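# Pull the blue carton from the bookcase onto the desk

## Task

Remove the blue carton from its row of cartons on the bookcase and set it on the desk. Every brown carton must stay exactly where it was, neither moved nor rotated. The robot must not topple or finish leaning over. The result must hold on its own without the robot supporting anything. At the end, release the carton and move the robot away from it.

## Robot and tools

Robot: a wheeled base that drives forward and back and turns in place but cannot go sideways. It has a tilting head and two six-joint arms (left and right), each ending in a two-finger gripper. Folded, it measures 0.73 m long, 0.62 m wide and 1.88 m tall, with its front 0.40 m ahead of the central column.

Frames: the base frame sits on the floor under the column, between the drive wheels, with x forward, y to the left and z up. left_hand and right_hand are reported in this frame as the point where the fingers meet (the tips reach 8 mm further). A hand's z axis runs along the fingers and its y axis across the opening. Odometry is the base frame as it was at the scene's start. Headings are positive to the left.

execute_actions: "actions" is a list holding one action, or empty to simply read state and images. An action may contain "base", "joints", or both, plus optional "speeds".
- base: exactly one of {"translate_m": d}, a relative drive in metres from where the base last measured itself (forward positive, -3 to 3), or {"rotate_rad": d}, a relative turn in radians (left/counter-clockwise positive, -3.2 to 3.2). A move needing more than 8.667 s at its top speed is refused.
- joints: a single dictionary covering both arms and the head, keyed by joint name, each value an absolute target (not an offset). Ranges in rad: head_tilt_rad -0.61 to 1.308 (positive tilts down); joint1 -2.879 to 2.879; joint2 0 to 3.141; joint3 0 to 3.019; joint4 -1.692 to 1.57; joint5 -1.57 to 1.57 (positive swings the hand to the robot's right); joint6 -2.094 to 2.094 (positive rolls clockwise seen from behind). left_gripper_m / right_gripper_m: fingertip gap in metres, 0 (closed) to 0.093. Right-arm names mirror left (right_joint1_rad etc.).
- speeds: caps the base only, translate_m 0.05 to 0.8 m/s, rotate_rad 0.1 to 1 rad/s; it does not slow the arms.
- cameras: list from cam_head_left, cam_head_right, cam_left_wrist, cam_right_wrist, nav_camera, or "all"; omitted or null gives all, [] gives none.
Unknown keys or out-of-range values cause the whole call to be rejected with no motion. Joints left out of an action may keep pushing toward earlier targets.

wait: seconds from 0 to 10; commands nothing and returns state and images. zoom_image: camera name and region [x0, y0, x1, y1] in pixels, at most 504 by 504, taken from that camera's most recent full image. read_manual: only returns licence text. finished_scene: pass the current scene number; ends the scene for good, so only call it once the carton rests on the desk and the robot has let go and backed off.

Arm geometry: with left joint1 at -1.57 (right at 1.57) and joints 5 and 6 at 0, the arm works in a vertical plane straight ahead, 0.23 m to that side of the column. Let a = j2 - 0.35, b = 1.05 + j2 - j3, c = b - j4 (c = 1.57 means fingers pointing down). Hand forward = 0.12 + 0.39 sin a + 0.38 cos b + 0.25 cos c; height = 1.46 + 0.39 cos a - 0.38 sin b - 0.25 sin c. Example: j2, j3, j4 = 0.93, 0.78, 0.14 gives 0.60 m ahead, 1.21 m up. Expect the real hand up to about 5 cm lower and nearer the column (about 12 cm under heavy or far loads); trust the reported hand position. Reach is roughly 1 m from the shoulder, lowest about 0.47 m up; the floor is out of reach. With fingers down, an arm comfortably holds up to 2 kg out to 0.6 m ahead, up to 1 kg out to 0.8 m.

Gripper: fingers are 7 cm long; the housing is 10 cm wide, 7 cm thick. To grasp, command a gap smaller than the object; "off_target" is then expected. A reported gap staying 0.002 m or more above the target means something is held. In this task each finger pad squeezes only about 13 to 25 N, so grasp the carton firmly and centrally and avoid fast swings. Tiny joint changes (under about 0.03 rad, 0.08 for joints 2 and 3) may do nothing; for gentle contact step about 0.05 rad per call from your previous target.

Result lines: base_status and joint_status give "done", "off_target", "time_out", "contact_stop" (base only, wheel stalled), "not_followed" (a self-collision check withheld arm targets; back the moved joints off by 0.05 rad or more, or drive away from the blocking object). on_its_own reports what the call did not command; "held at" is a held target. A blocked arm keeps pushing and can overheat; to relax it, resend its reported positions as targets (a loaded arm sags slightly each time). turned_by_wheels versus turned_by_imu disagreeing by over about 4% and at least 0.05 rad means a collision or slip. base_tilt is in degrees; wheel_motors_off = 1 means the base stopped after pushing hard for about 3 s. motor_effort lists only the wheel motors.

Cameras: head cameras look ahead and down by about head_tilt_rad; wrist cameras look along the fingers, tilted back toward the robot when the hand points down; nav_camera sits low at the front.

Avoid: bumping the bookcase so brown cartons shift, dropping the carton, arms striking each other, driving a table edge into the column (back off 0.05 m after any contact_stop), leaning the robot, and long loaded holds that heat motors (MOTOR HOT warning at 85 °C, arm drops at 100 °C).

Each tool is called after "Call:" by a JSON object that holds its "api" and its "payload".

## Session

Call:
{"api": "execute_actions", "payload": {"actions": []}}

Scene clock: 0.00 s.
Joint torques (N m, as the arm reports them, + toward a larger angle): no reading
base_odometry: x=+0.000 y=+0.000 heading=+0.000 (m, m, rad; odometry frame)
turned_by_wheels: +0.000 (rad since the last result)
turned_by_imu: +0.000 (rad since the last result)
base_tilt: forward=-0.2 right=-0.2 (deg)
base_status: not commanded
joint_positions: head_tilt_rad=+0.865 left_joint1_rad=-1.564 left_joint2_rad=+0.915 left_joint3_rad=+0.381 left_joint4_rad=-0.954 left_joint5_rad=-0.045 left_joint6_rad=-0.037 left_gripper_m=+0.094 right_joint1_rad=+1.578 right_joint2_rad=+0.916 right_joint3_rad=+0.378 right_joint4_rad=-0.999 right_joint5_rad=+0.032 right_joint6_rad=-0.024 right_gripper_m=+0.095
joint_status: not commanded
wheel_motors_off: 0
motor_effort: left_wheel=+4 right_wheel=+2 (%)
left_hand: x=+0.1253 y=+0.2337 z=+1.2587 quat_wxyz=(+0.463, +0.009, -0.886, -0.030) (m; base frame)
right_hand: x=+0.1172 y=-0.2297 z=+1.2685 quat_wxyz=(+0.486, +0.021, -0.874, +0.006) (m; base frame)
pictures: cam_head_left, cam_head_right, cam_left_wrist, cam_right_wrist, nav_camera
Images, in order (width x height): cam_head_left 672x504, cam_head_right 672x504, cam_left_wrist 616x616, cam_right_wrist 616x616, nav_camera 672x504.

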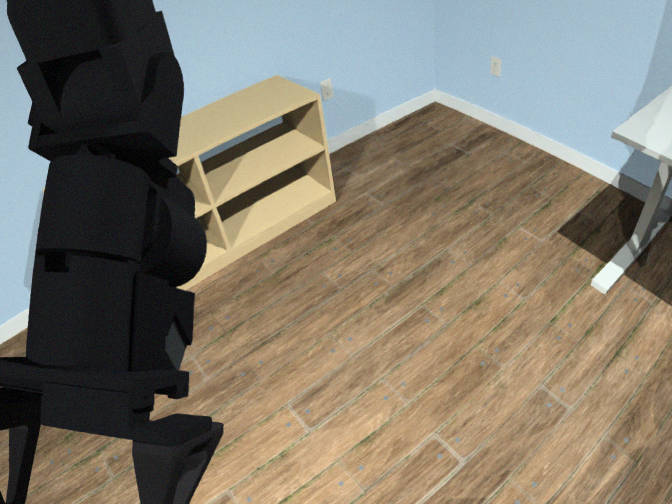

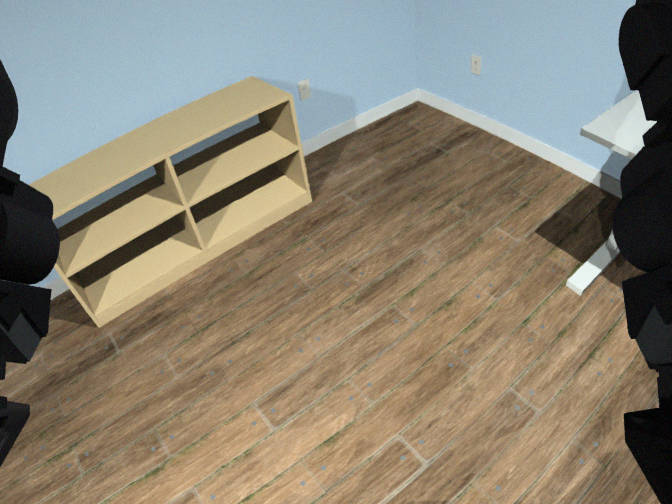

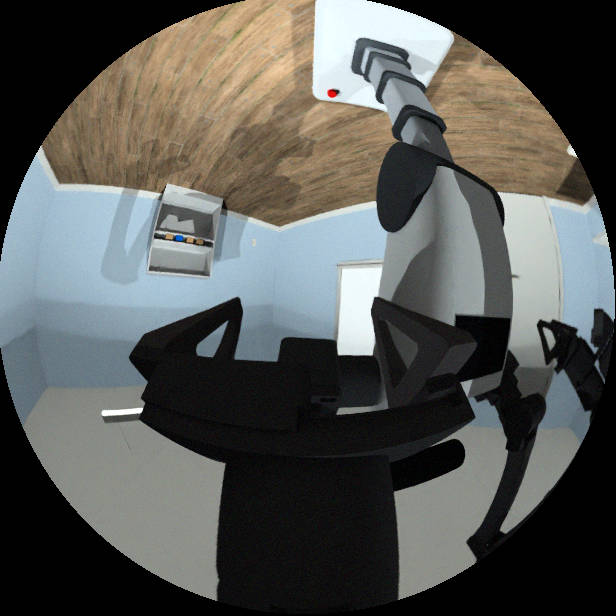

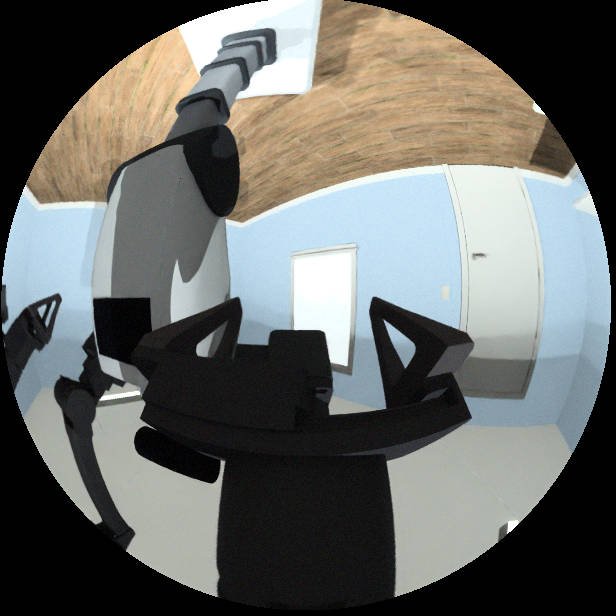

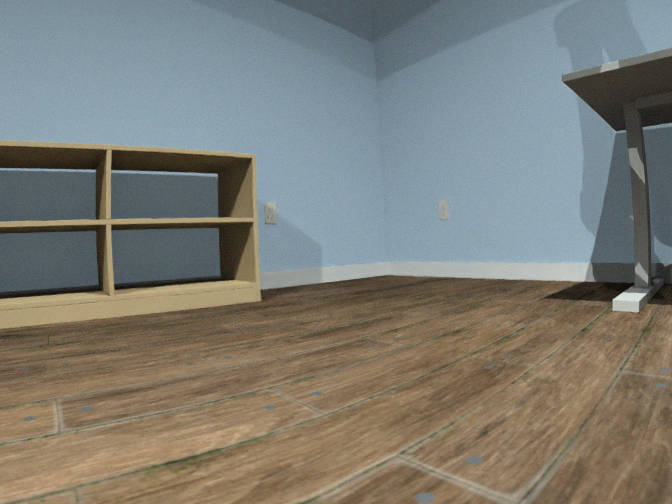

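Call:
{"api": "execute_actions", "payload": {"actions": [{"base":{"rotate_rad":2.4},"joints":{"head_tilt_rad":0.4}}], "cameras": ["cam_head_left","cam_head_right","nav_camera"]}}

Scene clock: 3.87 s.
Joint torques (N m, as the arm reports them, + toward a larger angle): left_arm=[-0.51 -6.4  -1.55 -1.58  0.09 -0.07] | right_arm=[ 1.16 -8.17 -1.46 -1.58  0.12  0.11]
base_odometry: x=+0.000 y=+0.000 heading=+2.400 (m, m, rad; odometry frame)
turned_by_wheels: +2.400 (rad since the last result)
turned_by_imu: +2.427 (rad since the last result)
base_tilt: forward=-0.1 right=+0.0 (deg)
base_status: done
joint_positions: head_tilt_rad=+0.419 left_joint1_rad=-1.564 left_joint2_rad=+0.915 left_joint3_rad=+0.381 left_joint4_rad=-0.954 left_joint5_rad=-0.045 left_joint6_rad=-0.037 left_gripper_m=+0.094 right_joint1_rad=+1.578 right_joint2_rad=+0.916 right_joint3_rad=+0.378 right_joint4_rad=-0.999 right_joint5_rad=+0.032 right_joint6_rad=-0.024 right_gripper_m=+0.095
joint_status: all done
wheel_motors_off: 0
motor_effort: left_wheel=-2(48) right_wheel=+2(42) (%)
left_hand: x=+0.1253 y=+0.2337 z=+1.2587 quat_wxyz=(+0.463, +0.009, -0.886, -0.030) (m; base frame)
right_hand: x=+0.1172 y=-0.2297 z=+1.2685 quat_wxyz=(+0.486, +0.021, -0.874, +0.006) (m; base frame)
pictures: cam_head_left, cam_head_right, nav_camera
Images, in order (width x height): cam_head_left 672x504, cam_head_right 672x504, nav_camera 672x504.

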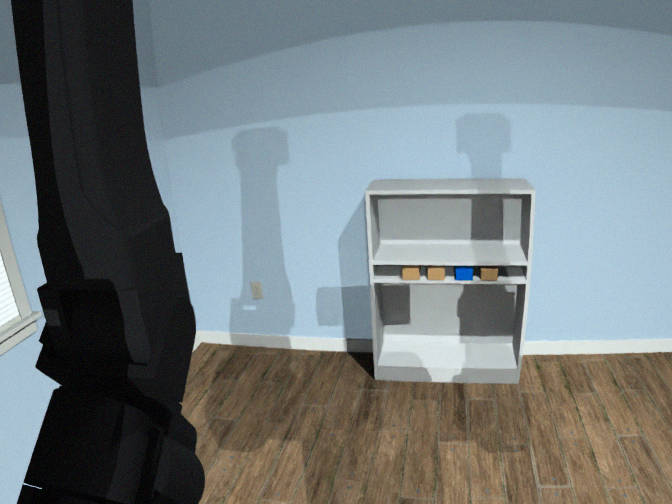

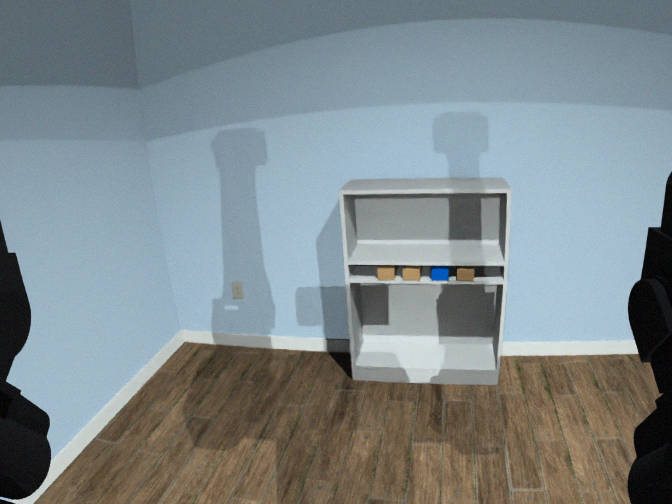

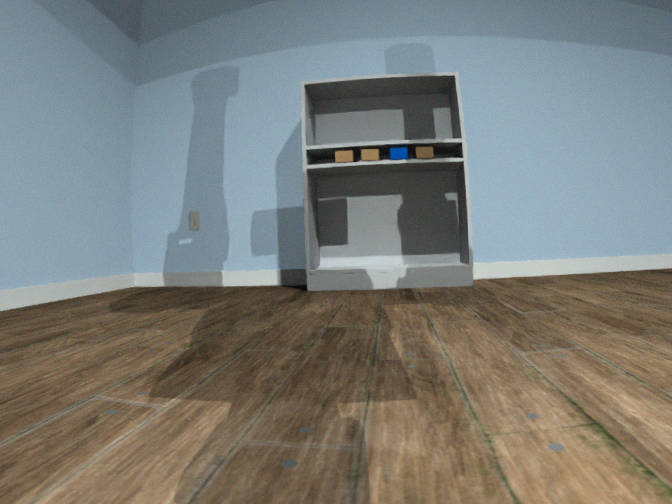

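Call:
{"api": "execute_actions", "payload": {"actions": [{"base":{"translate_m":0.8},"joints":{"head_tilt_rad":0.75,"right_joint2_rad":2.6,"right_joint3_rad":2.2,"right_joint4_rad":1.0,"right_joint5_rad":0,"right_joint6_rad":0}}]}}

Scene clock: 7.07 s.
Joint torques (N m, as the arm reports them, + toward a larger angle): left_arm=[-0.48 -6.49 -1.67 -1.57  0.09 -0.07] | right_arm=[  1.4  -16.87   2.68   2.96   0.04   0.2 ]
base_odometry: x=-0.590 y=+0.540 heading=+2.400 (m, m, rad; odometry frame)
turned_by_wheels: +0.000 (rad since the last result)
turned_by_imu: +0.000 (rad since the last result)
base_tilt: forward=-0.1 right=+0.0 (deg)
base_status: done
joint_positions: head_tilt_rad=+0.753 left_joint1_rad=-1.564 left_joint2_rad=+0.915 left_joint3_rad=+0.383 left_joint4_rad=-0.954 left_joint5_rad=-0.045 left_joint6_rad=-0.037 left_gripper_m=+0.094 right_joint1_rad=+1.578 right_joint2_rad=+2.585 right_joint3_rad=+2.198 right_joint4_rad=+0.982 right_joint5_rad=+0.002 right_joint6_rad=-0.008 right_gripper_m=+0.095
joint_status: all done
wheel_motors_off: 0
motor_effort: left_wheel=+1(68) right_wheel=+0(48) (%)
left_hand: x=+0.1267 y=+0.2337 z=+1.2581 quat_wxyz=(+0.462, +0.009, -0.886, -0.030) (m; base frame)
right_hand: x=+0.6993 y=-0.2190 z=+0.7320 quat_wxyz=(-0.531, +0.003, -0.848, -0.001) (m; base frame)
pictures: cam_head_left, cam_head_right, cam_left_wrist, cam_right_wrist, nav_camera
Images, in order (width x height): cam_head_left 672x504, cam_head_right 672x504, cam_left_wrist 616x616, cam_right_wrist 616x616, nav_camera 672x504.

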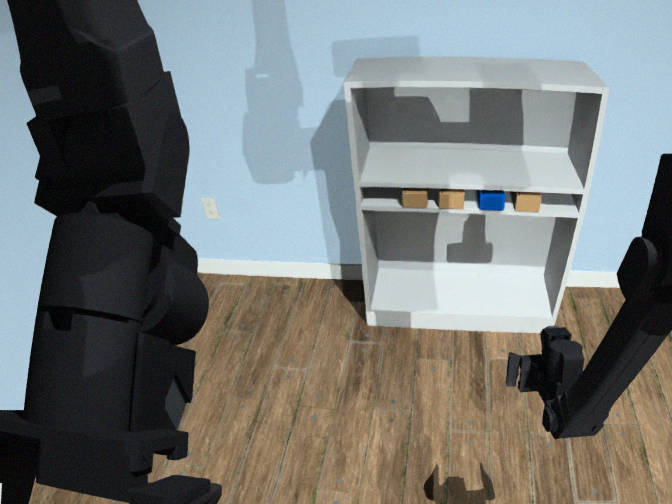

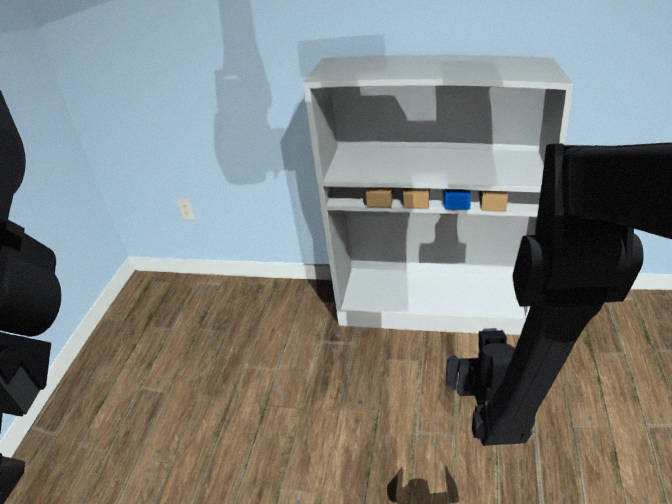

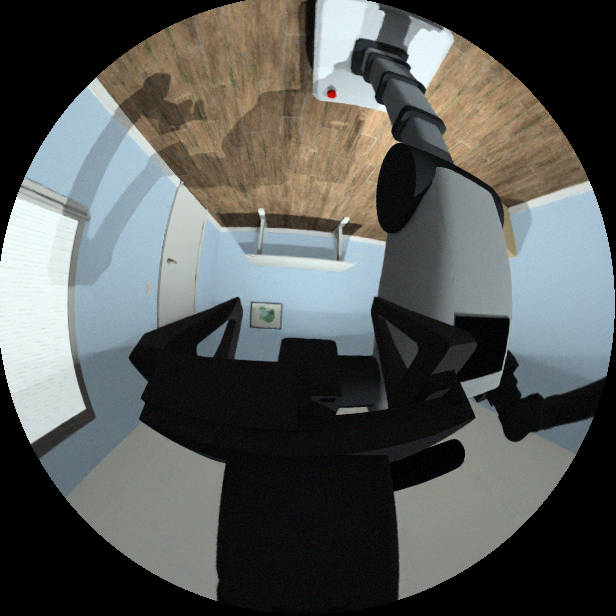

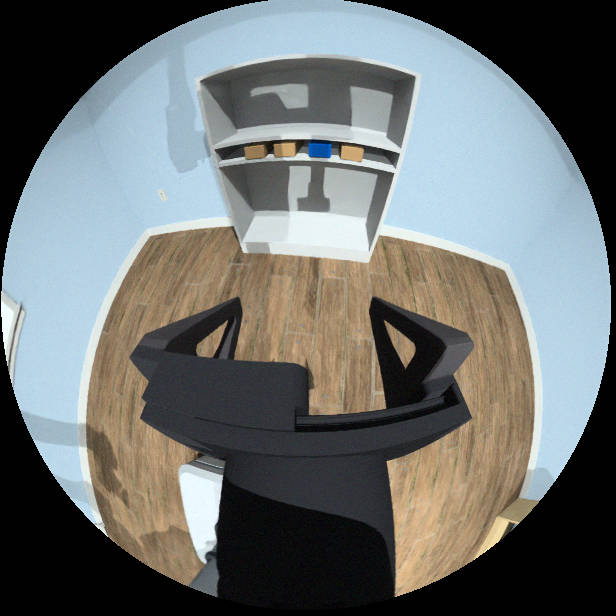

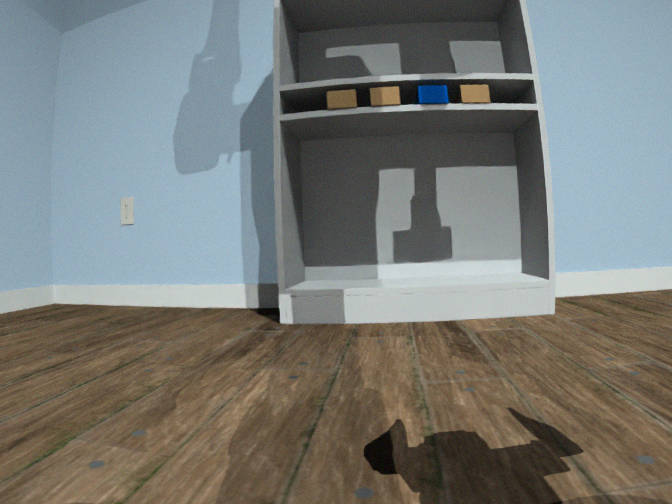

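Call:
{"api": "execute_actions", "payload": {"actions": [{"base":{"rotate_rad":-0.12},"joints":{"right_joint2_rad":2.95,"right_joint3_rad":2.55,"right_joint4_rad":1.15}}], "cameras": []}}

Call:
{"api": "execute_actions", "payload": {"actions": [{"base":{"translate_m":0.55}}], "cameras": []}}

Call:
{"api": "execute_actions", "payload": {"actions": [{"base":{"rotate_rad":0.12},"joints":{"head_tilt_rad":1.0}}], "cameras": ["cam_head_right","cam_right_wrist","nav_camera"]}}

Scene clock: 9.37 s.
Joint torques (N m, as the arm reports them, + toward a larger angle): left_arm=[-0.48 -6.41 -1.7  -1.57  0.09 -0.07] | right_arm=[  1.76 -13.66   3.15   2.95   0.07   0.21]
base_odometry: x=-0.590 y=+0.541 heading=+2.281 (m, m, rad; odometry frame)
turned_by_wheels: -0.119 (rad since the last result)
turned_by_imu: -0.118 (rad since the last result)
base_tilt: forward=-0.2 right=-0.1 (deg)
base_status: done
joint_positions: head_tilt_rad=+0.753 left_joint1_rad=-1.564 left_joint2_rad=+0.915 left_joint3_rad=+0.383 left_joint4_rad=-0.954 left_joint5_rad=-0.045 left_joint6_rad=-0.037 left_gripper_m=+0.094 right_joint1_rad=+1.572 right_joint2_rad=+2.945 right_joint3_rad=+2.540 right_joint4_rad=+1.134 right_joint5_rad=+0.001 right_joint6_rad=-0.008 right_gripper_m=+0.095
joint_status: all done
wheel_motors_off: 0
motor_effort: left_wheel=+3(44) right_wheel=-2(40) (%)
left_hand: x=+0.1267 y=+0.2337 z=+1.2581 quat_wxyz=(+0.462, +0.009, -0.886, -0.030) (m; base frame)
right_hand: x=+0.6008 y=-0.2242 z=+0.6701 quat_wxyz=(-0.586, +0.003, -0.810, +0.002) (m; base frame)
pictures: none
No camera images: the call's "cameras" was empty. Leave "cameras" out to get every camera's image.

Scene clock: 11.80 s.
Joint torques (N m, as the arm reports them, + toward a larger angle): left_arm=[-0.43 -6.49 -1.82 -1.59  0.1  -0.07] | right_arm=[  1.68 -13.12   3.24   2.95   0.07   0.21]
base_odometry: x=-0.949 y=+0.958 heading=+2.281 (m, m, rad; odometry frame)
turned_by_wheels: +0.000 (rad since the last result)
turned_by_imu: -0.001 (rad since the last result)
base_tilt: forward=-0.2 right=-0.2 (deg)
base_status: done
joint_positions: head_tilt_rad=+0.753 left_joint1_rad=-1.564 left_joint2_rad=+0.915 left_joint3_rad=+0.384 left_joint4_rad=-0.954 left_joint5_rad=-0.045 left_joint6_rad=-0.037 left_gripper_m=+0.094 right_joint1_rad=+1.573 right_joint2_rad=+2.944 right_joint3_rad=+2.540 right_joint4_rad=+1.134 right_joint5_rad=+0.001 right_joint6_rad=-0.008 right_gripper_m=+0.095
joint_status: not commanded
wheel_motors_off: 0
motor_effort: left_wheel=-1(54) right_wheel=+1(55) (%)
left_hand: x=+0.1271 y=+0.2337 z=+1.2580 quat_wxyz=(+0.462, +0.009, -0.887, -0.030) (m; base frame)
right_hand: x=+0.6022 y=-0.2238 z=+0.6709 quat_wxyz=(-0.587, +0.003, -0.810, +0.002) (m; base frame)
pictures: none
No camera images: the call's "cameras" was empty. Leave "cameras" out to get every camera's image.

Scene clock: 12.87 s.
Joint torques (N m, as the arm reports them, + toward a larger angle): left_arm=[-0.5  -6.37 -1.8  -1.57  0.09 -0.07] | right_arm=[  1.49 -13.51   3.02   2.93   0.07   0.21]
base_odometry: x=-0.949 y=+0.958 heading=+2.399 (m, m, rad; odometry frame)
turned_by_wheels: +0.118 (rad since the last result)
turned_by_imu: +0.117 (rad since the last result)
base_tilt: forward=+0.0 right=-0.1 (deg)
base_status: done
joint_positions: head_tilt_rad=+1.000 left_joint1_rad=-1.564 left_joint2_rad=+0.915 left_joint3_rad=+0.384 left_joint4_rad=-0.954 left_joint5_rad=-0.045 left_joint6_rad=-0.037 left_gripper_m=+0.094 right_joint1_rad=+1.581 right_joint2_rad=+2.944 right_joint3_rad=+2.540 right_joint4_rad=+1.134 right_joint5_rad=+0.001 right_joint6_rad=-0.008 right_gripper_m=+0.095
joint_status: all done
wheel_motors_off: 0
motor_effort: left_wheel=-1(55) right_wheel=+0(32) (%)
left_hand: x=+0.1271 y=+0.2337 z=+1.2580 quat_wxyz=(+0.462, +0.009, -0.887, -0.030) (m; base frame)
right_hand: x=+0.6021 y=-0.2159 z=+0.6709 quat_wxyz=(-0.587, +0.002, -0.810, -0.002) (m; base frame)
pictures: cam_head_right, cam_right_wrist, nav_camera
Images, in order (width x height): cam_head_right 672x504, cam_right_wrist 616x616, nav_camera 672x504.

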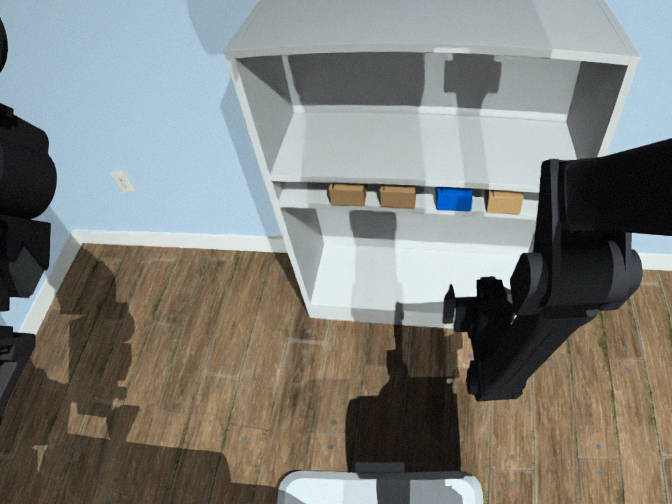

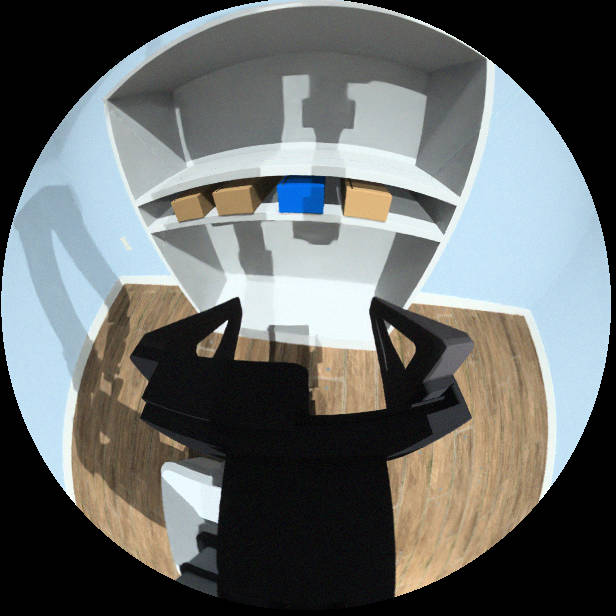

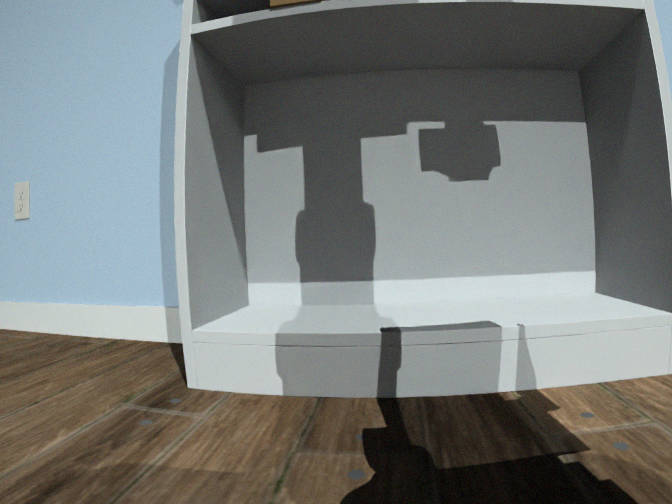

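Call:
{"api": "execute_actions", "payload": {"actions": [{"base":{"translate_m":0.17},"speeds":{"translate_m":0.2}}], "cameras": ["cam_head_right","cam_right_wrist"]}}

Scene clock: 14.80 s.
Joint torques (N m, as the arm reports them, + toward a larger angle): left_arm=[-0.46 -6.4  -1.64 -1.53  0.1  -0.07] | right_arm=[  1.36 -13.79   3.12   2.92   0.06   0.21]
base_odometry: x=-1.074 y=+1.073 heading=+2.401 (m, m, rad; odometry frame)
turned_by_wheels: +0.002 (rad since the last result)
turned_by_imu: +0.002 (rad since the last result)
base_tilt: forward=-0.2 right=+0.0 (deg)
base_status: done
joint_positions: head_tilt_rad=+1.001 left_joint1_rad=-1.564 left_joint2_rad=+0.915 left_joint3_rad=+0.381 left_joint4_rad=-0.954 left_joint5_rad=-0.045 left_joint6_rad=-0.037 left_gripper_m=+0.094 right_joint1_rad=+1.581 right_joint2_rad=+2.948 right_joint3_rad=+2.540 right_joint4_rad=+1.134 right_joint5_rad=+0.001 right_joint6_rad=-0.008 right_gripper_m=+0.095
joint_status: not commanded
wheel_motors_off: 0
motor_effort: left_wheel=+2(79) right_wheel=-1(37) (%)
left_hand: x=+0.1255 y=+0.2337 z=+1.2586 quat_wxyz=(+0.463, +0.009, -0.886, -0.030) (m; base frame)
right_hand: x=+0.5988 y=-0.2159 z=+0.6689 quat_wxyz=(-0.585, +0.002, -0.811, -0.002) (m; base frame)
pictures: cam_head_right, cam_right_wrist
Images, in order (width x height): cam_head_right 672x504, cam_right_wrist 616x616.

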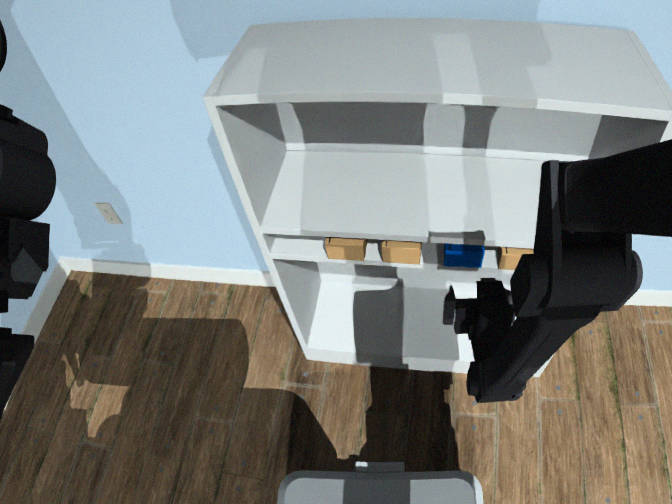

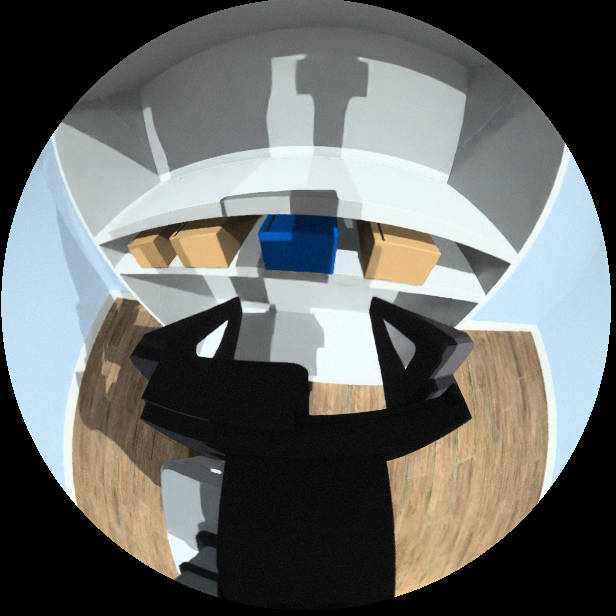

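Call:
{"api": "execute_actions", "payload": {"actions": [{"joints":{"right_joint2_rad":3.1,"right_joint3_rad":2.69,"right_joint4_rad":1.13}}], "cameras": []}}

Call:
{"api": "execute_actions", "payload": {"actions": [{"base":{"translate_m":0.1},"speeds":{"translate_m":0.1}}], "cameras": ["cam_head_right","cam_right_wrist"]}}

Scene clock: 16.37 s.
Joint torques (N m, as the arm reports them, + toward a larger angle): left_arm=[-0.51 -6.35 -1.54 -1.58  0.09 -0.07] | right_arm=[  1.4  -11.89   2.91   2.02   0.06   0.21]
base_odometry: x=-1.074 y=+1.073 heading=+2.401 (m, m, rad; odometry frame)
turned_by_wheels: +0.000 (rad since the last result)
turned_by_imu: -0.001 (rad since the last result)
base_tilt: forward=-0.1 right=-0.1 (deg)
base_status: not commanded
joint_positions: head_tilt_rad=+1.001 left_joint1_rad=-1.564 left_joint2_rad=+0.915 left_joint3_rad=+0.381 left_joint4_rad=-0.954 left_joint5_rad=-0.045 left_joint6_rad=-0.037 left_gripper_m=+0.094 right_joint1_rad=+1.581 right_joint2_rad=+3.111 right_joint3_rad=+2.681 right_joint4_rad=+1.134 right_joint5_rad=+0.001 right_joint6_rad=-0.008 right_gripper_m=+0.095
joint_status: all done
wheel_motors_off: 0
motor_effort: left_wheel=+3(3) right_wheel=-2(2) (%)
left_hand: x=+0.1255 y=+0.2337 z=+1.2586 quat_wxyz=(+0.463, +0.009, -0.886, -0.030) (m; base frame)
right_hand: x=+0.5325 y=-0.2160 z=+0.6352 quat_wxyz=(-0.576, +0.003, -0.818, -0.002) (m; base frame)
pictures: none
No camera images: the call's "cameras" was empty. Leave "cameras" out to get every camera's image.

Scene clock: 18.17 s.
Joint torques (N m, as the arm reports them, + toward a larger angle): left_arm=[-0.48 -6.34 -1.55 -1.65  0.1  -0.07] | right_arm=[  1.37 -10.82   2.97   2.1    0.06   0.21]
base_odometry: x=-1.148 y=+1.140 heading=+2.402 (m, m, rad; odometry frame)
turned_by_wheels: +0.001 (rad since the last result)
turned_by_imu: +0.001 (rad since the last result)
base_tilt: forward=-0.1 right=-0.2 (deg)
base_status: done
joint_positions: head_tilt_rad=+1.001 left_joint1_rad=-1.564 left_joint2_rad=+0.915 left_joint3_rad=+0.381 left_joint4_rad=-0.954 left_joint5_rad=-0.045 left_joint6_rad=-0.037 left_gripper_m=+0.094 right_joint1_rad=+1.581 right_joint2_rad=+3.101 right_joint3_rad=+2.681 right_joint4_rad=+1.134 right_joint5_rad=+0.001 right_joint6_rad=-0.008 right_gripper_m=+0.095
joint_status: not commanded
wheel_motors_off: 0
motor_effort: left_wheel=+2(42) right_wheel=-1(35) (%)
left_hand: x=+0.1255 y=+0.2337 z=+1.2586 quat_wxyz=(+0.463, +0.009, -0.886, -0.030) (m; base frame)
right_hand: x=+0.5406 y=-0.2160 z=+0.6393 quat_wxyz=(-0.580, +0.003, -0.815, -0.002) (m; base frame)
pictures: cam_head_right, cam_right_wrist
Images, in order (width x height): cam_head_right 672x504, cam_right_wrist 616x616.

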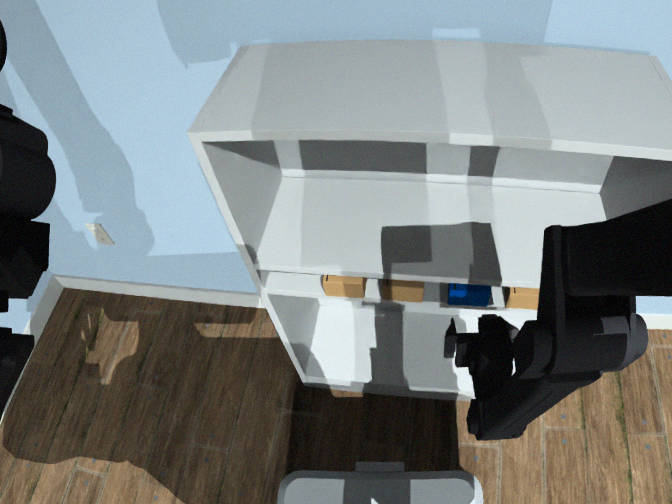

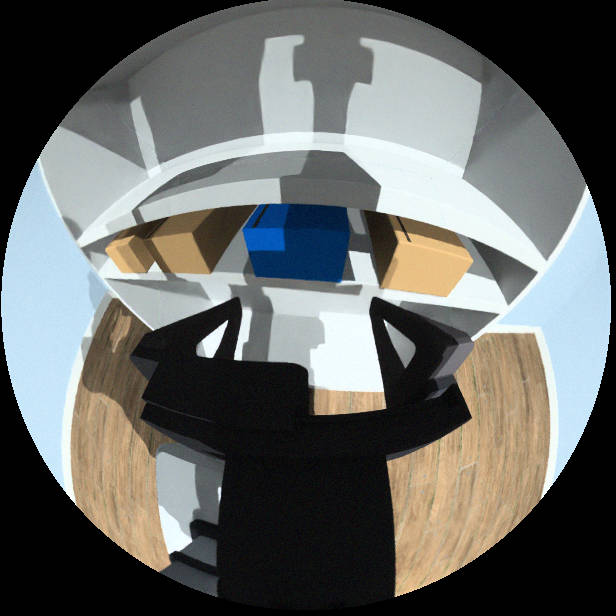

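Call:
{"api": "execute_actions", "payload": {"actions": [{"base":{"translate_m":0.045},"joints":{"right_joint5_rad":-0.045},"speeds":{"translate_m":0.05}}], "cameras": ["cam_right_wrist"]}}

Scene clock: 19.97 s.
Joint torques (N m, as the arm reports them, + toward a larger angle): left_arm=[-0.48 -6.36 -1.58 -1.52  0.1  -0.07] | right_arm=[  1.31 -11.89   2.87   2.06   0.02   0.2 ]
base_odometry: x=-1.181 y=+1.171 heading=+2.402 (m, m, rad; odometry frame)
turned_by_wheels: +0.000 (rad since the last result)
turned_by_imu: +0.000 (rad since the last result)
base_tilt: forward=+0.0 right=-0.3 (deg)
base_status: done
joint_positions: head_tilt_rad=+1.001 left_joint1_rad=-1.564 left_joint2_rad=+0.915 left_joint3_rad=+0.381 left_joint4_rad=-0.954 left_joint5_rad=-0.045 left_joint6_rad=-0.037 left_gripper_m=+0.094 right_joint1_rad=+1.581 right_joint2_rad=+3.100 right_joint3_rad=+2.681 right_joint4_rad=+1.134 right_joint5_rad=-0.043 right_joint6_rad=-0.008 right_gripper_m=+0.095
joint_status: all done
wheel_motors_off: 0
motor_effort: left_wheel=+0(39) right_wheel=+0(27) (%)
left_hand: x=+0.1253 y=+0.2337 z=+1.2587 quat_wxyz=(+0.463, +0.009, -0.886, -0.030) (m; base frame)
right_hand: x=+0.5417 y=-0.2084 z=+0.6401 quat_wxyz=(-0.581, +0.015, -0.814, -0.020) (m; base frame)
pictures: cam_right_wrist
Images, in order (width x height): cam_right_wrist 616x616.

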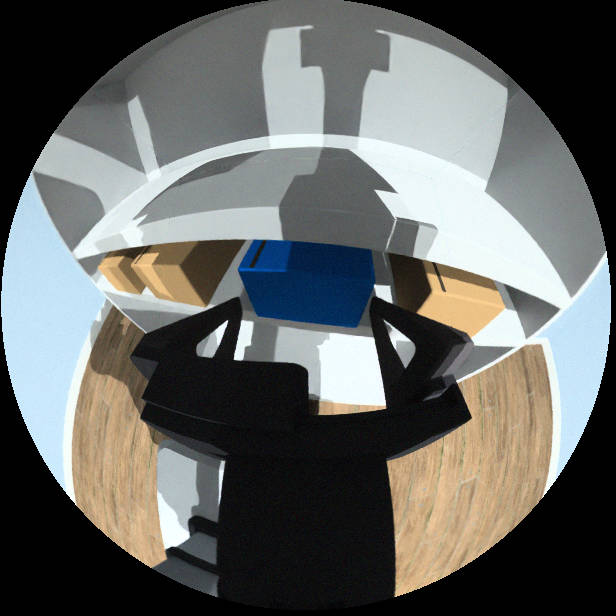

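Call:
{"api": "execute_actions", "payload": {"actions": [{"base":{"translate_m":0.035},"speeds":{"translate_m":0.05}}], "cameras": ["cam_right_wrist"]}}

Scene clock: 21.47 s.
Joint torques (N m, as the arm reports them, + toward a larger angle): left_arm=[-0.51 -6.34 -1.51 -1.59  0.09 -0.07] | right_arm=[  1.57 -11.12   2.94   2.02   0.03   0.21]
base_odometry: x=-1.207 y=+1.194 heading=+2.402 (m, m, rad; odometry frame)
turned_by_wheels: +0.000 (rad since the last result)
turned_by_imu: +0.000 (rad since the last result)
base_tilt: forward=-0.2 right=-0.2 (deg)
base_status: done
joint_positions: head_tilt_rad=+1.001 left_joint1_rad=-1.564 left_joint2_rad=+0.915 left_joint3_rad=+0.381 left_joint4_rad=-0.954 left_joint5_rad=-0.045 left_joint6_rad=-0.037 left_gripper_m=+0.094 right_joint1_rad=+1.581 right_joint2_rad=+3.098 right_joint3_rad=+2.681 right_joint4_rad=+1.134 right_joint5_rad=-0.043 right_joint6_rad=-0.008 right_gripper_m=+0.095
joint_status: not commanded
wheel_motors_off: 0
motor_effort: left_wheel=-1(41) right_wheel=+0(28) (%)
left_hand: x=+0.1253 y=+0.2337 z=+1.2587 quat_wxyz=(+0.463, +0.009, -0.886, -0.030) (m; base frame)
right_hand: x=+0.5426 y=-0.2084 z=+0.6406 quat_wxyz=(-0.581, +0.015, -0.814, -0.020) (m; base frame)
pictures: cam_right_wrist
Images, in order (width x height): cam_right_wrist 616x616.

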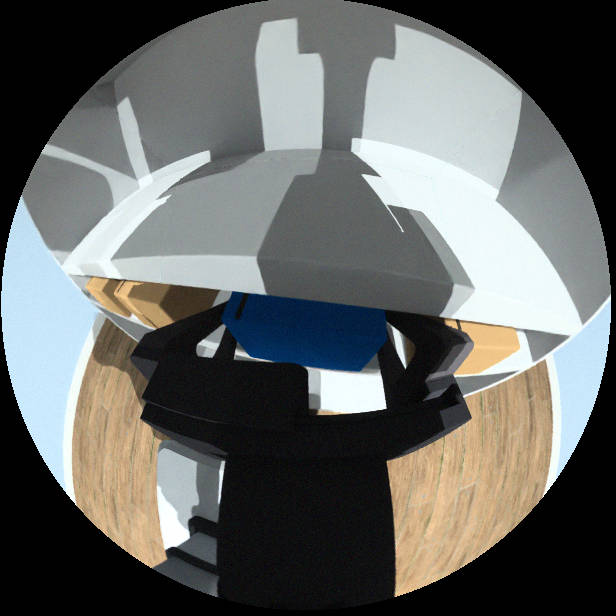

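Call:
{"api": "execute_actions", "payload": {"actions": [{"joints":{"right_gripper_m":0.05}}], "cameras": []}}

Call:
{"api": "execute_actions", "payload": {"actions": [{"base":{"translate_m":-0.1},"speeds":{"translate_m":0.05}}], "cameras": ["cam_right_wrist","cam_head_right"]}}

Scene clock: 22.20 s.
Joint torques (N m, as the arm reports them, + toward a larger angle): left_arm=[-0.45 -6.36 -1.55 -1.58  0.09 -0.07] | right_arm=[  1.44 -11.33   3.     2.06   0.02   0.2 ]
base_odometry: x=-1.207 y=+1.194 heading=+2.402 (m, m, rad; odometry frame)
turned_by_wheels: +0.000 (rad since the last result)
turned_by_imu: +0.000 (rad since the last result)
base_tilt: forward=-0.2 right=-0.2 (deg)
base_status: not commanded
joint_positions: head_tilt_rad=+1.001 left_joint1_rad=-1.564 left_joint2_rad=+0.915 left_joint3_rad=+0.381 left_joint4_rad=-0.954 left_joint5_rad=-0.045 left_joint6_rad=-0.037 left_gripper_m=+0.094 right_joint1_rad=+1.581 right_joint2_rad=+3.098 right_joint3_rad=+2.681 right_joint4_rad=+1.134 right_joint5_rad=-0.043 right_joint6_rad=-0.008 right_gripper_m=+0.089
joint_status: right_gripper_m off_target (ended at +0.089, target +0.050)
wheel_motors_off: 0
motor_effort: left_wheel=-1(1) right_wheel=+0(0) (%)
left_hand: x=+0.1253 y=+0.2337 z=+1.2587 quat_wxyz=(+0.463, +0.009, -0.886, -0.030) (m; base frame)
right_hand: x=+0.5426 y=-0.2084 z=+0.6406 quat_wxyz=(-0.581, +0.015, -0.814, -0.020) (m; base frame)
pictures: none
No camera images: the call's "cameras" was empty. Leave "cameras" out to get every camera's image.

Scene clock: 24.90 s.
Joint torques (N m, as the arm reports them, + toward a larger angle): left_arm=[-0.47 -6.3  -1.52 -1.62  0.09 -0.07] | right_arm=[  1.43 -11.53   2.96   2.03   0.02   0.2 ]
base_odometry: x=-1.133 y=+1.127 heading=+2.401 (m, m, rad; odometry frame)
turned_by_wheels: -0.001 (rad since the last result)
turned_by_imu: -0.002 (rad since the last result)
base_tilt: forward=-0.2 right=-0.1 (deg)
base_status: done
joint_positions: head_tilt_rad=+1.001 left_joint1_rad=-1.564 left_joint2_rad=+0.915 left_joint3_rad=+0.380 left_joint4_rad=-0.954 left_joint5_rad=-0.045 left_joint6_rad=-0.037 left_gripper_m=+0.094 right_joint1_rad=+1.581 right_joint2_rad=+3.099 right_joint3_rad=+2.681 right_joint4_rad=+1.134 right_joint5_rad=-0.043 right_joint6_rad=-0.008 right_gripper_m=+0.089
joint_status: not commanded
wheel_motors_off: 0
motor_effort: left_wheel=+0(40) right_wheel=+1(36) (%)
left_hand: x=+0.1247 y=+0.2337 z=+1.2589 quat_wxyz=(+0.464, +0.009, -0.885, -0.030) (m; base frame)
right_hand: x=+0.5423 y=-0.2084 z=+0.6404 quat_wxyz=(-0.581, +0.015, -0.814, -0.020) (m; base frame)
pictures: cam_head_right, cam_right_wrist
Images, in order (width x height): cam_head_right 672x504, cam_right_wrist 616x616.

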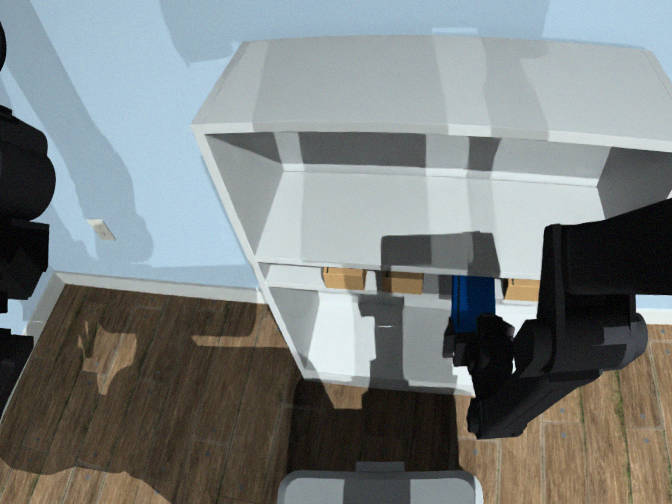

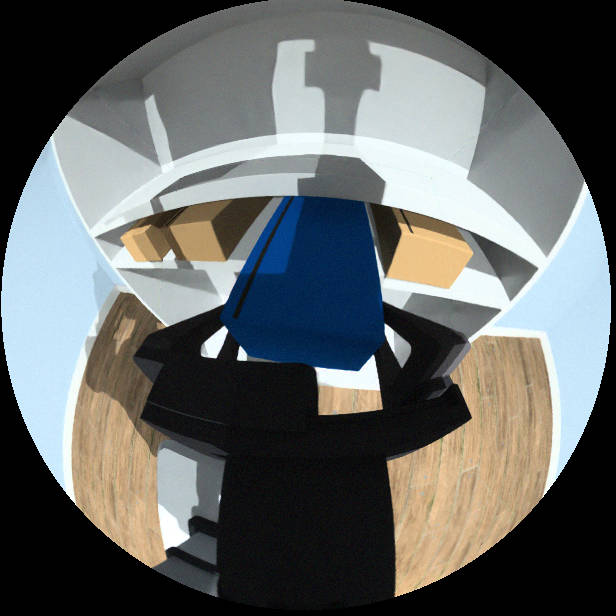

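Call:
{"api": "execute_actions", "payload": {"actions": [{"base":{"translate_m":-0.05},"speeds":{"translate_m":0.05}}], "cameras": ["cam_right_wrist","cam_head_right"]}}

Scene clock: 26.87 s.
Joint torques (N m, as the arm reports them, + toward a larger angle): left_arm=[-0.45 -6.4  -1.46 -1.59  0.09 -0.07] | right_arm=[  1.3  -11.42   2.94   2.03   0.03   0.2 ]
base_odometry: x=-1.096 y=+1.093 heading=+2.400 (m, m, rad; odometry frame)
turned_by_wheels: -0.001 (rad since the last result)
turned_by_imu: -0.002 (rad since the last result)
base_tilt: forward=-0.3 right=+0.0 (deg)
base_status: done
joint_positions: head_tilt_rad=+1.001 left_joint1_rad=-1.564 left_joint2_rad=+0.915 left_joint3_rad=+0.380 left_joint4_rad=-0.954 left_joint5_rad=-0.045 left_joint6_rad=-0.037 left_gripper_m=+0.094 right_joint1_rad=+1.581 right_joint2_rad=+3.100 right_joint3_rad=+2.681 right_joint4_rad=+1.134 right_joint5_rad=-0.043 right_joint6_rad=-0.008 right_gripper_m=+0.089
joint_status: not commanded
wheel_motors_off: 0
motor_effort: left_wheel=-2(42) right_wheel=+1(36) (%)
left_hand: x=+0.1247 y=+0.2337 z=+1.2589 quat_wxyz=(+0.464, +0.009, -0.885, -0.030) (m; base frame)
right_hand: x=+0.5417 y=-0.2084 z=+0.6401 quat_wxyz=(-0.581, +0.015, -0.814, -0.020) (m; base frame)
pictures: cam_head_right, cam_right_wrist
Images, in order (width x height): cam_head_right 672x504, cam_right_wrist 616x616.

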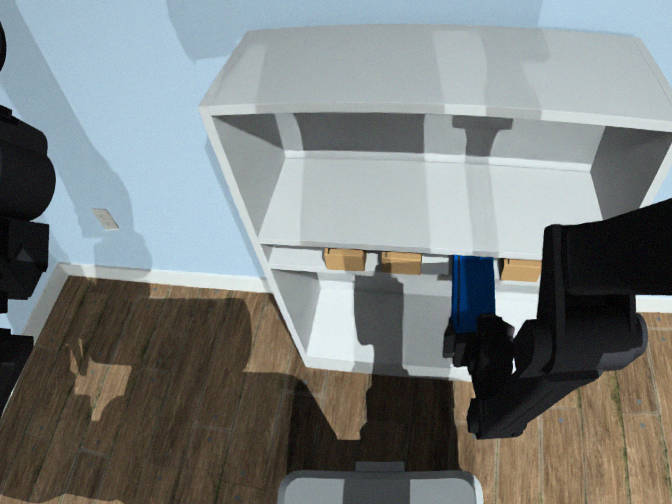

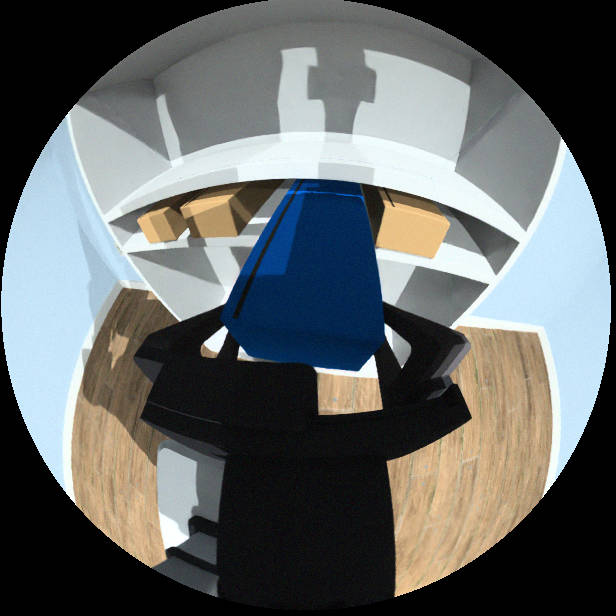

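Call:
{"api": "execute_actions", "payload": {"actions": [{"base":{"translate_m":0.02},"speeds":{"translate_m":0.05}}], "cameras": []}}

Call:
{"api": "execute_actions", "payload": {"actions": [{"joints":{"right_gripper_m":0.093}}], "cameras": []}}

Call:
{"api": "execute_actions", "payload": {"actions": [{"base":{"translate_m":-0.27},"speeds":{"translate_m":0.15}}], "cameras": []}}

Call:
{"api": "execute_actions", "payload": {"actions": [{"joints":{"right_joint2_rad":2.4,"right_joint3_rad":2.2,"right_joint4_rad":0.25,"right_joint5_rad":0}}], "cameras": ["cam_right_wrist","cam_head_right"]}}

Scene clock: 28.70 s.
Joint torques (N m, as the arm reports them, + toward a larger angle): left_arm=[-0.47 -6.36 -1.46 -1.59  0.09 -0.07] | right_arm=[  1.44 -11.22   2.95   2.04   0.02   0.2 ]
base_odometry: x=-1.111 y=+1.107 heading=+2.400 (m, m, rad; odometry frame)
turned_by_wheels: +0.000 (rad since the last result)
turned_by_imu: +0.000 (rad since the last result)
base_tilt: forward=-0.1 right=+0.1 (deg)
base_status: done
joint_positions: head_tilt_rad=+1.001 left_joint1_rad=-1.564 left_joint2_rad=+0.915 left_joint3_rad=+0.380 left_joint4_rad=-0.954 left_joint5_rad=-0.045 left_joint6_rad=-0.037 left_gripper_m=+0.094 right_joint1_rad=+1.581 right_joint2_rad=+3.098 right_joint3_rad=+2.681 right_joint4_rad=+1.134 right_joint5_rad=-0.043 right_joint6_rad=-0.008 right_gripper_m=+0.089
joint_status: not commanded
wheel_motors_off: 0
motor_effort: left_wheel=+0(38) right_wheel=+0(30) (%)
left_hand: x=+0.1251 y=+0.2337 z=+1.2587 quat_wxyz=(+0.463, +0.009, -0.886, -0.030) (m; base frame)
right_hand: x=+0.5429 y=-0.2084 z=+0.6407 quat_wxyz=(-0.581, +0.015, -0.813, -0.020) (m; base frame)
pictures: none
No camera images: the call's "cameras" was empty. Leave "cameras" out to get every camera's image.

Scene clock: 29.27 s.
Joint torques (N m, as the arm reports them, + toward a larger angle): left_arm=[-0.46 -6.29 -1.48 -1.58  0.1  -0.07] | right_arm=[  1.35 -11.63   2.94   2.04   0.04   0.22]
base_odometry: x=-1.111 y=+1.107 heading=+2.400 (m, m, rad; odometry frame)
turned_by_wheels: +0.000 (rad since the last result)
turned_by_imu: +0.000 (rad since the last result)
base_tilt: forward=-0.2 right=-0.1 (deg)
base_status: not commanded
joint_positions: head_tilt_rad=+1.001 left_joint1_rad=-1.564 left_joint2_rad=+0.915 left_joint3_rad=+0.380 left_joint4_rad=-0.954 left_joint5_rad=-0.045 left_joint6_rad=-0.037 left_gripper_m=+0.094 right_joint1_rad=+1.581 right_joint2_rad=+3.098 right_joint3_rad=+2.681 right_joint4_rad=+1.134 right_joint5_rad=-0.043 right_joint6_rad=-0.008 right_gripper_m=+0.093
joint_status: all done
wheel_motors_off: 0
motor_effort: left_wheel=-1(1) right_wheel=+0(0) (%)
left_hand: x=+0.1251 y=+0.2337 z=+1.2587 quat_wxyz=(+0.463, +0.009, -0.886, -0.030) (m; base frame)
right_hand: x=+0.5429 y=-0.2084 z=+0.6407 quat_wxyz=(-0.581, +0.015, -0.813, -0.020) (m; base frame)
pictures: none
No camera images: the call's "cameras" was empty. Leave "cameras" out to get every camera's image.

Scene clock: 31.83 s.
Joint torques (N m, as the arm reports them, + toward a larger angle): left_arm=[-0.43 -6.42 -1.47 -1.58  0.1  -0.07] | right_arm=[  1.46 -10.96   2.95   2.03   0.03   0.21]
base_odometry: x=-0.912 y=+0.925 heading=+2.400 (m, m, rad; odometry frame)
turned_by_wheels: +0.000 (rad since the last result)
turned_by_imu: -0.001 (rad since the last result)
base_tilt: forward=-0.1 right=-0.2 (deg)
base_status: done
joint_positions: head_tilt_rad=+1.001 left_joint1_rad=-1.564 left_joint2_rad=+0.915 left_joint3_rad=+0.380 left_joint4_rad=-0.954 left_joint5_rad=-0.045 left_joint6_rad=-0.037 left_gripper_m=+0.094 right_joint1_rad=+1.581 right_joint2_rad=+3.101 right_joint3_rad=+2.681 right_joint4_rad=+1.134 right_joint5_rad=-0.043 right_joint6_rad=-0.008 right_gripper_m=+0.093
joint_status: not commanded
wheel_motors_off: 0
motor_effort: left_wheel=-3(42) right_wheel=-2(28) (%)
left_hand: x=+0.1247 y=+0.2337 z=+1.2589 quat_wxyz=(+0.464, +0.009, -0.885, -0.030) (m; base frame)
right_hand: x=+0.5404 y=-0.2084 z=+0.6395 quat_wxyz=(-0.580, +0.015, -0.814, -0.020) (m; base frame)
pictures: none
No camera images: the call's "cameras" was empty. Leave "cameras" out to get every camera's image.

Scene clock: 33.73 s.
Joint torques (N m, as the arm reports them, + toward a larger angle): left_arm=[-0.48 -6.28 -1.44 -1.59  0.09 -0.07] | right_arm=[  1.31 -21.72   3.75   0.99   0.19   0.21]
base_odometry: x=-0.912 y=+0.925 heading=+2.400 (m, m, rad; odometry frame)
turned_by_wheels: +0.000 (rad since the last result)
turned_by_imu: -0.001 (rad since the last result)
base_tilt: forward=-0.2 right=-0.2 (deg)
base_status: not commanded
joint_positions: head_tilt_rad=+1.001 left_joint1_rad=-1.564 left_joint2_rad=+0.915 left_joint3_rad=+0.380 left_joint4_rad=-0.954 left_joint5_rad=-0.045 left_joint6_rad=-0.037 left_gripper_m=+0.094 right_joint1_rad=+1.581 right_joint2_rad=+2.407 right_joint3_rad=+2.196 right_joint4_rad=+0.259 right_joint5_rad=-0.002 right_joint6_rad=-0.008 right_gripper_m=+0.093
joint_status: all done
wheel_motors_off: 0
motor_effort: left_wheel=-5(5) right_wheel=-3(3) (%)
left_hand: x=+0.1247 y=+0.2337 z=+1.2589 quat_wxyz=(+0.464, +0.009, -0.885, -0.030) (m; base frame)
right_hand: x=+0.7138 y=-0.2152 z=+0.7049 quat_wxyz=(-0.282, +0.005, -0.959, -0.005) (m; base frame)
pictures: cam_head_right, cam_right_wrist
Images, in order (width x height): cam_head_right 672x504, cam_right_wrist 616x616.

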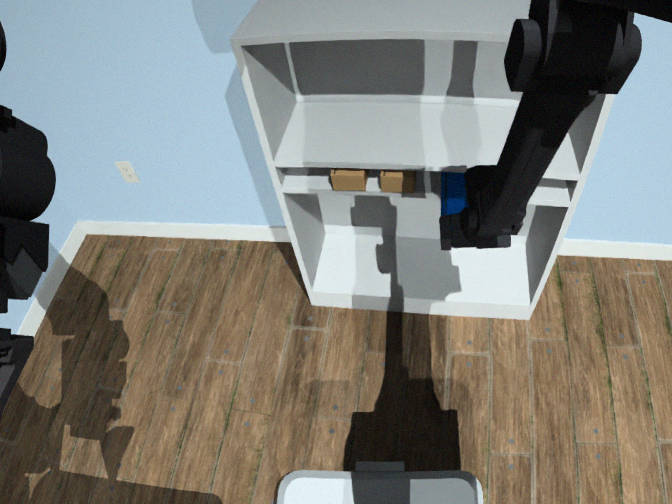

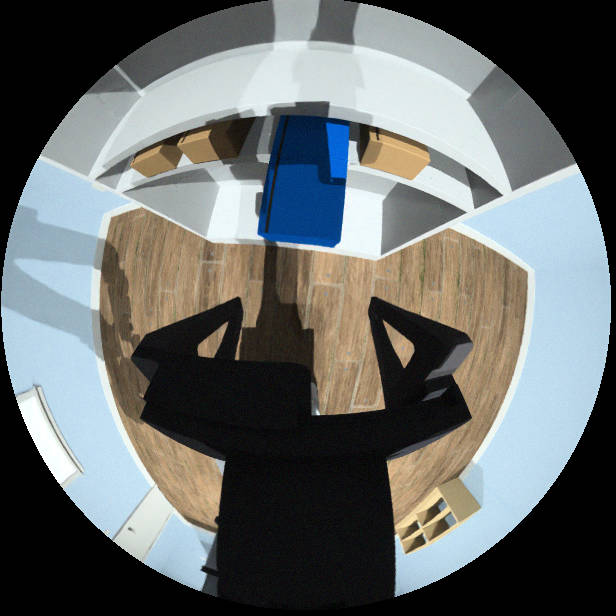

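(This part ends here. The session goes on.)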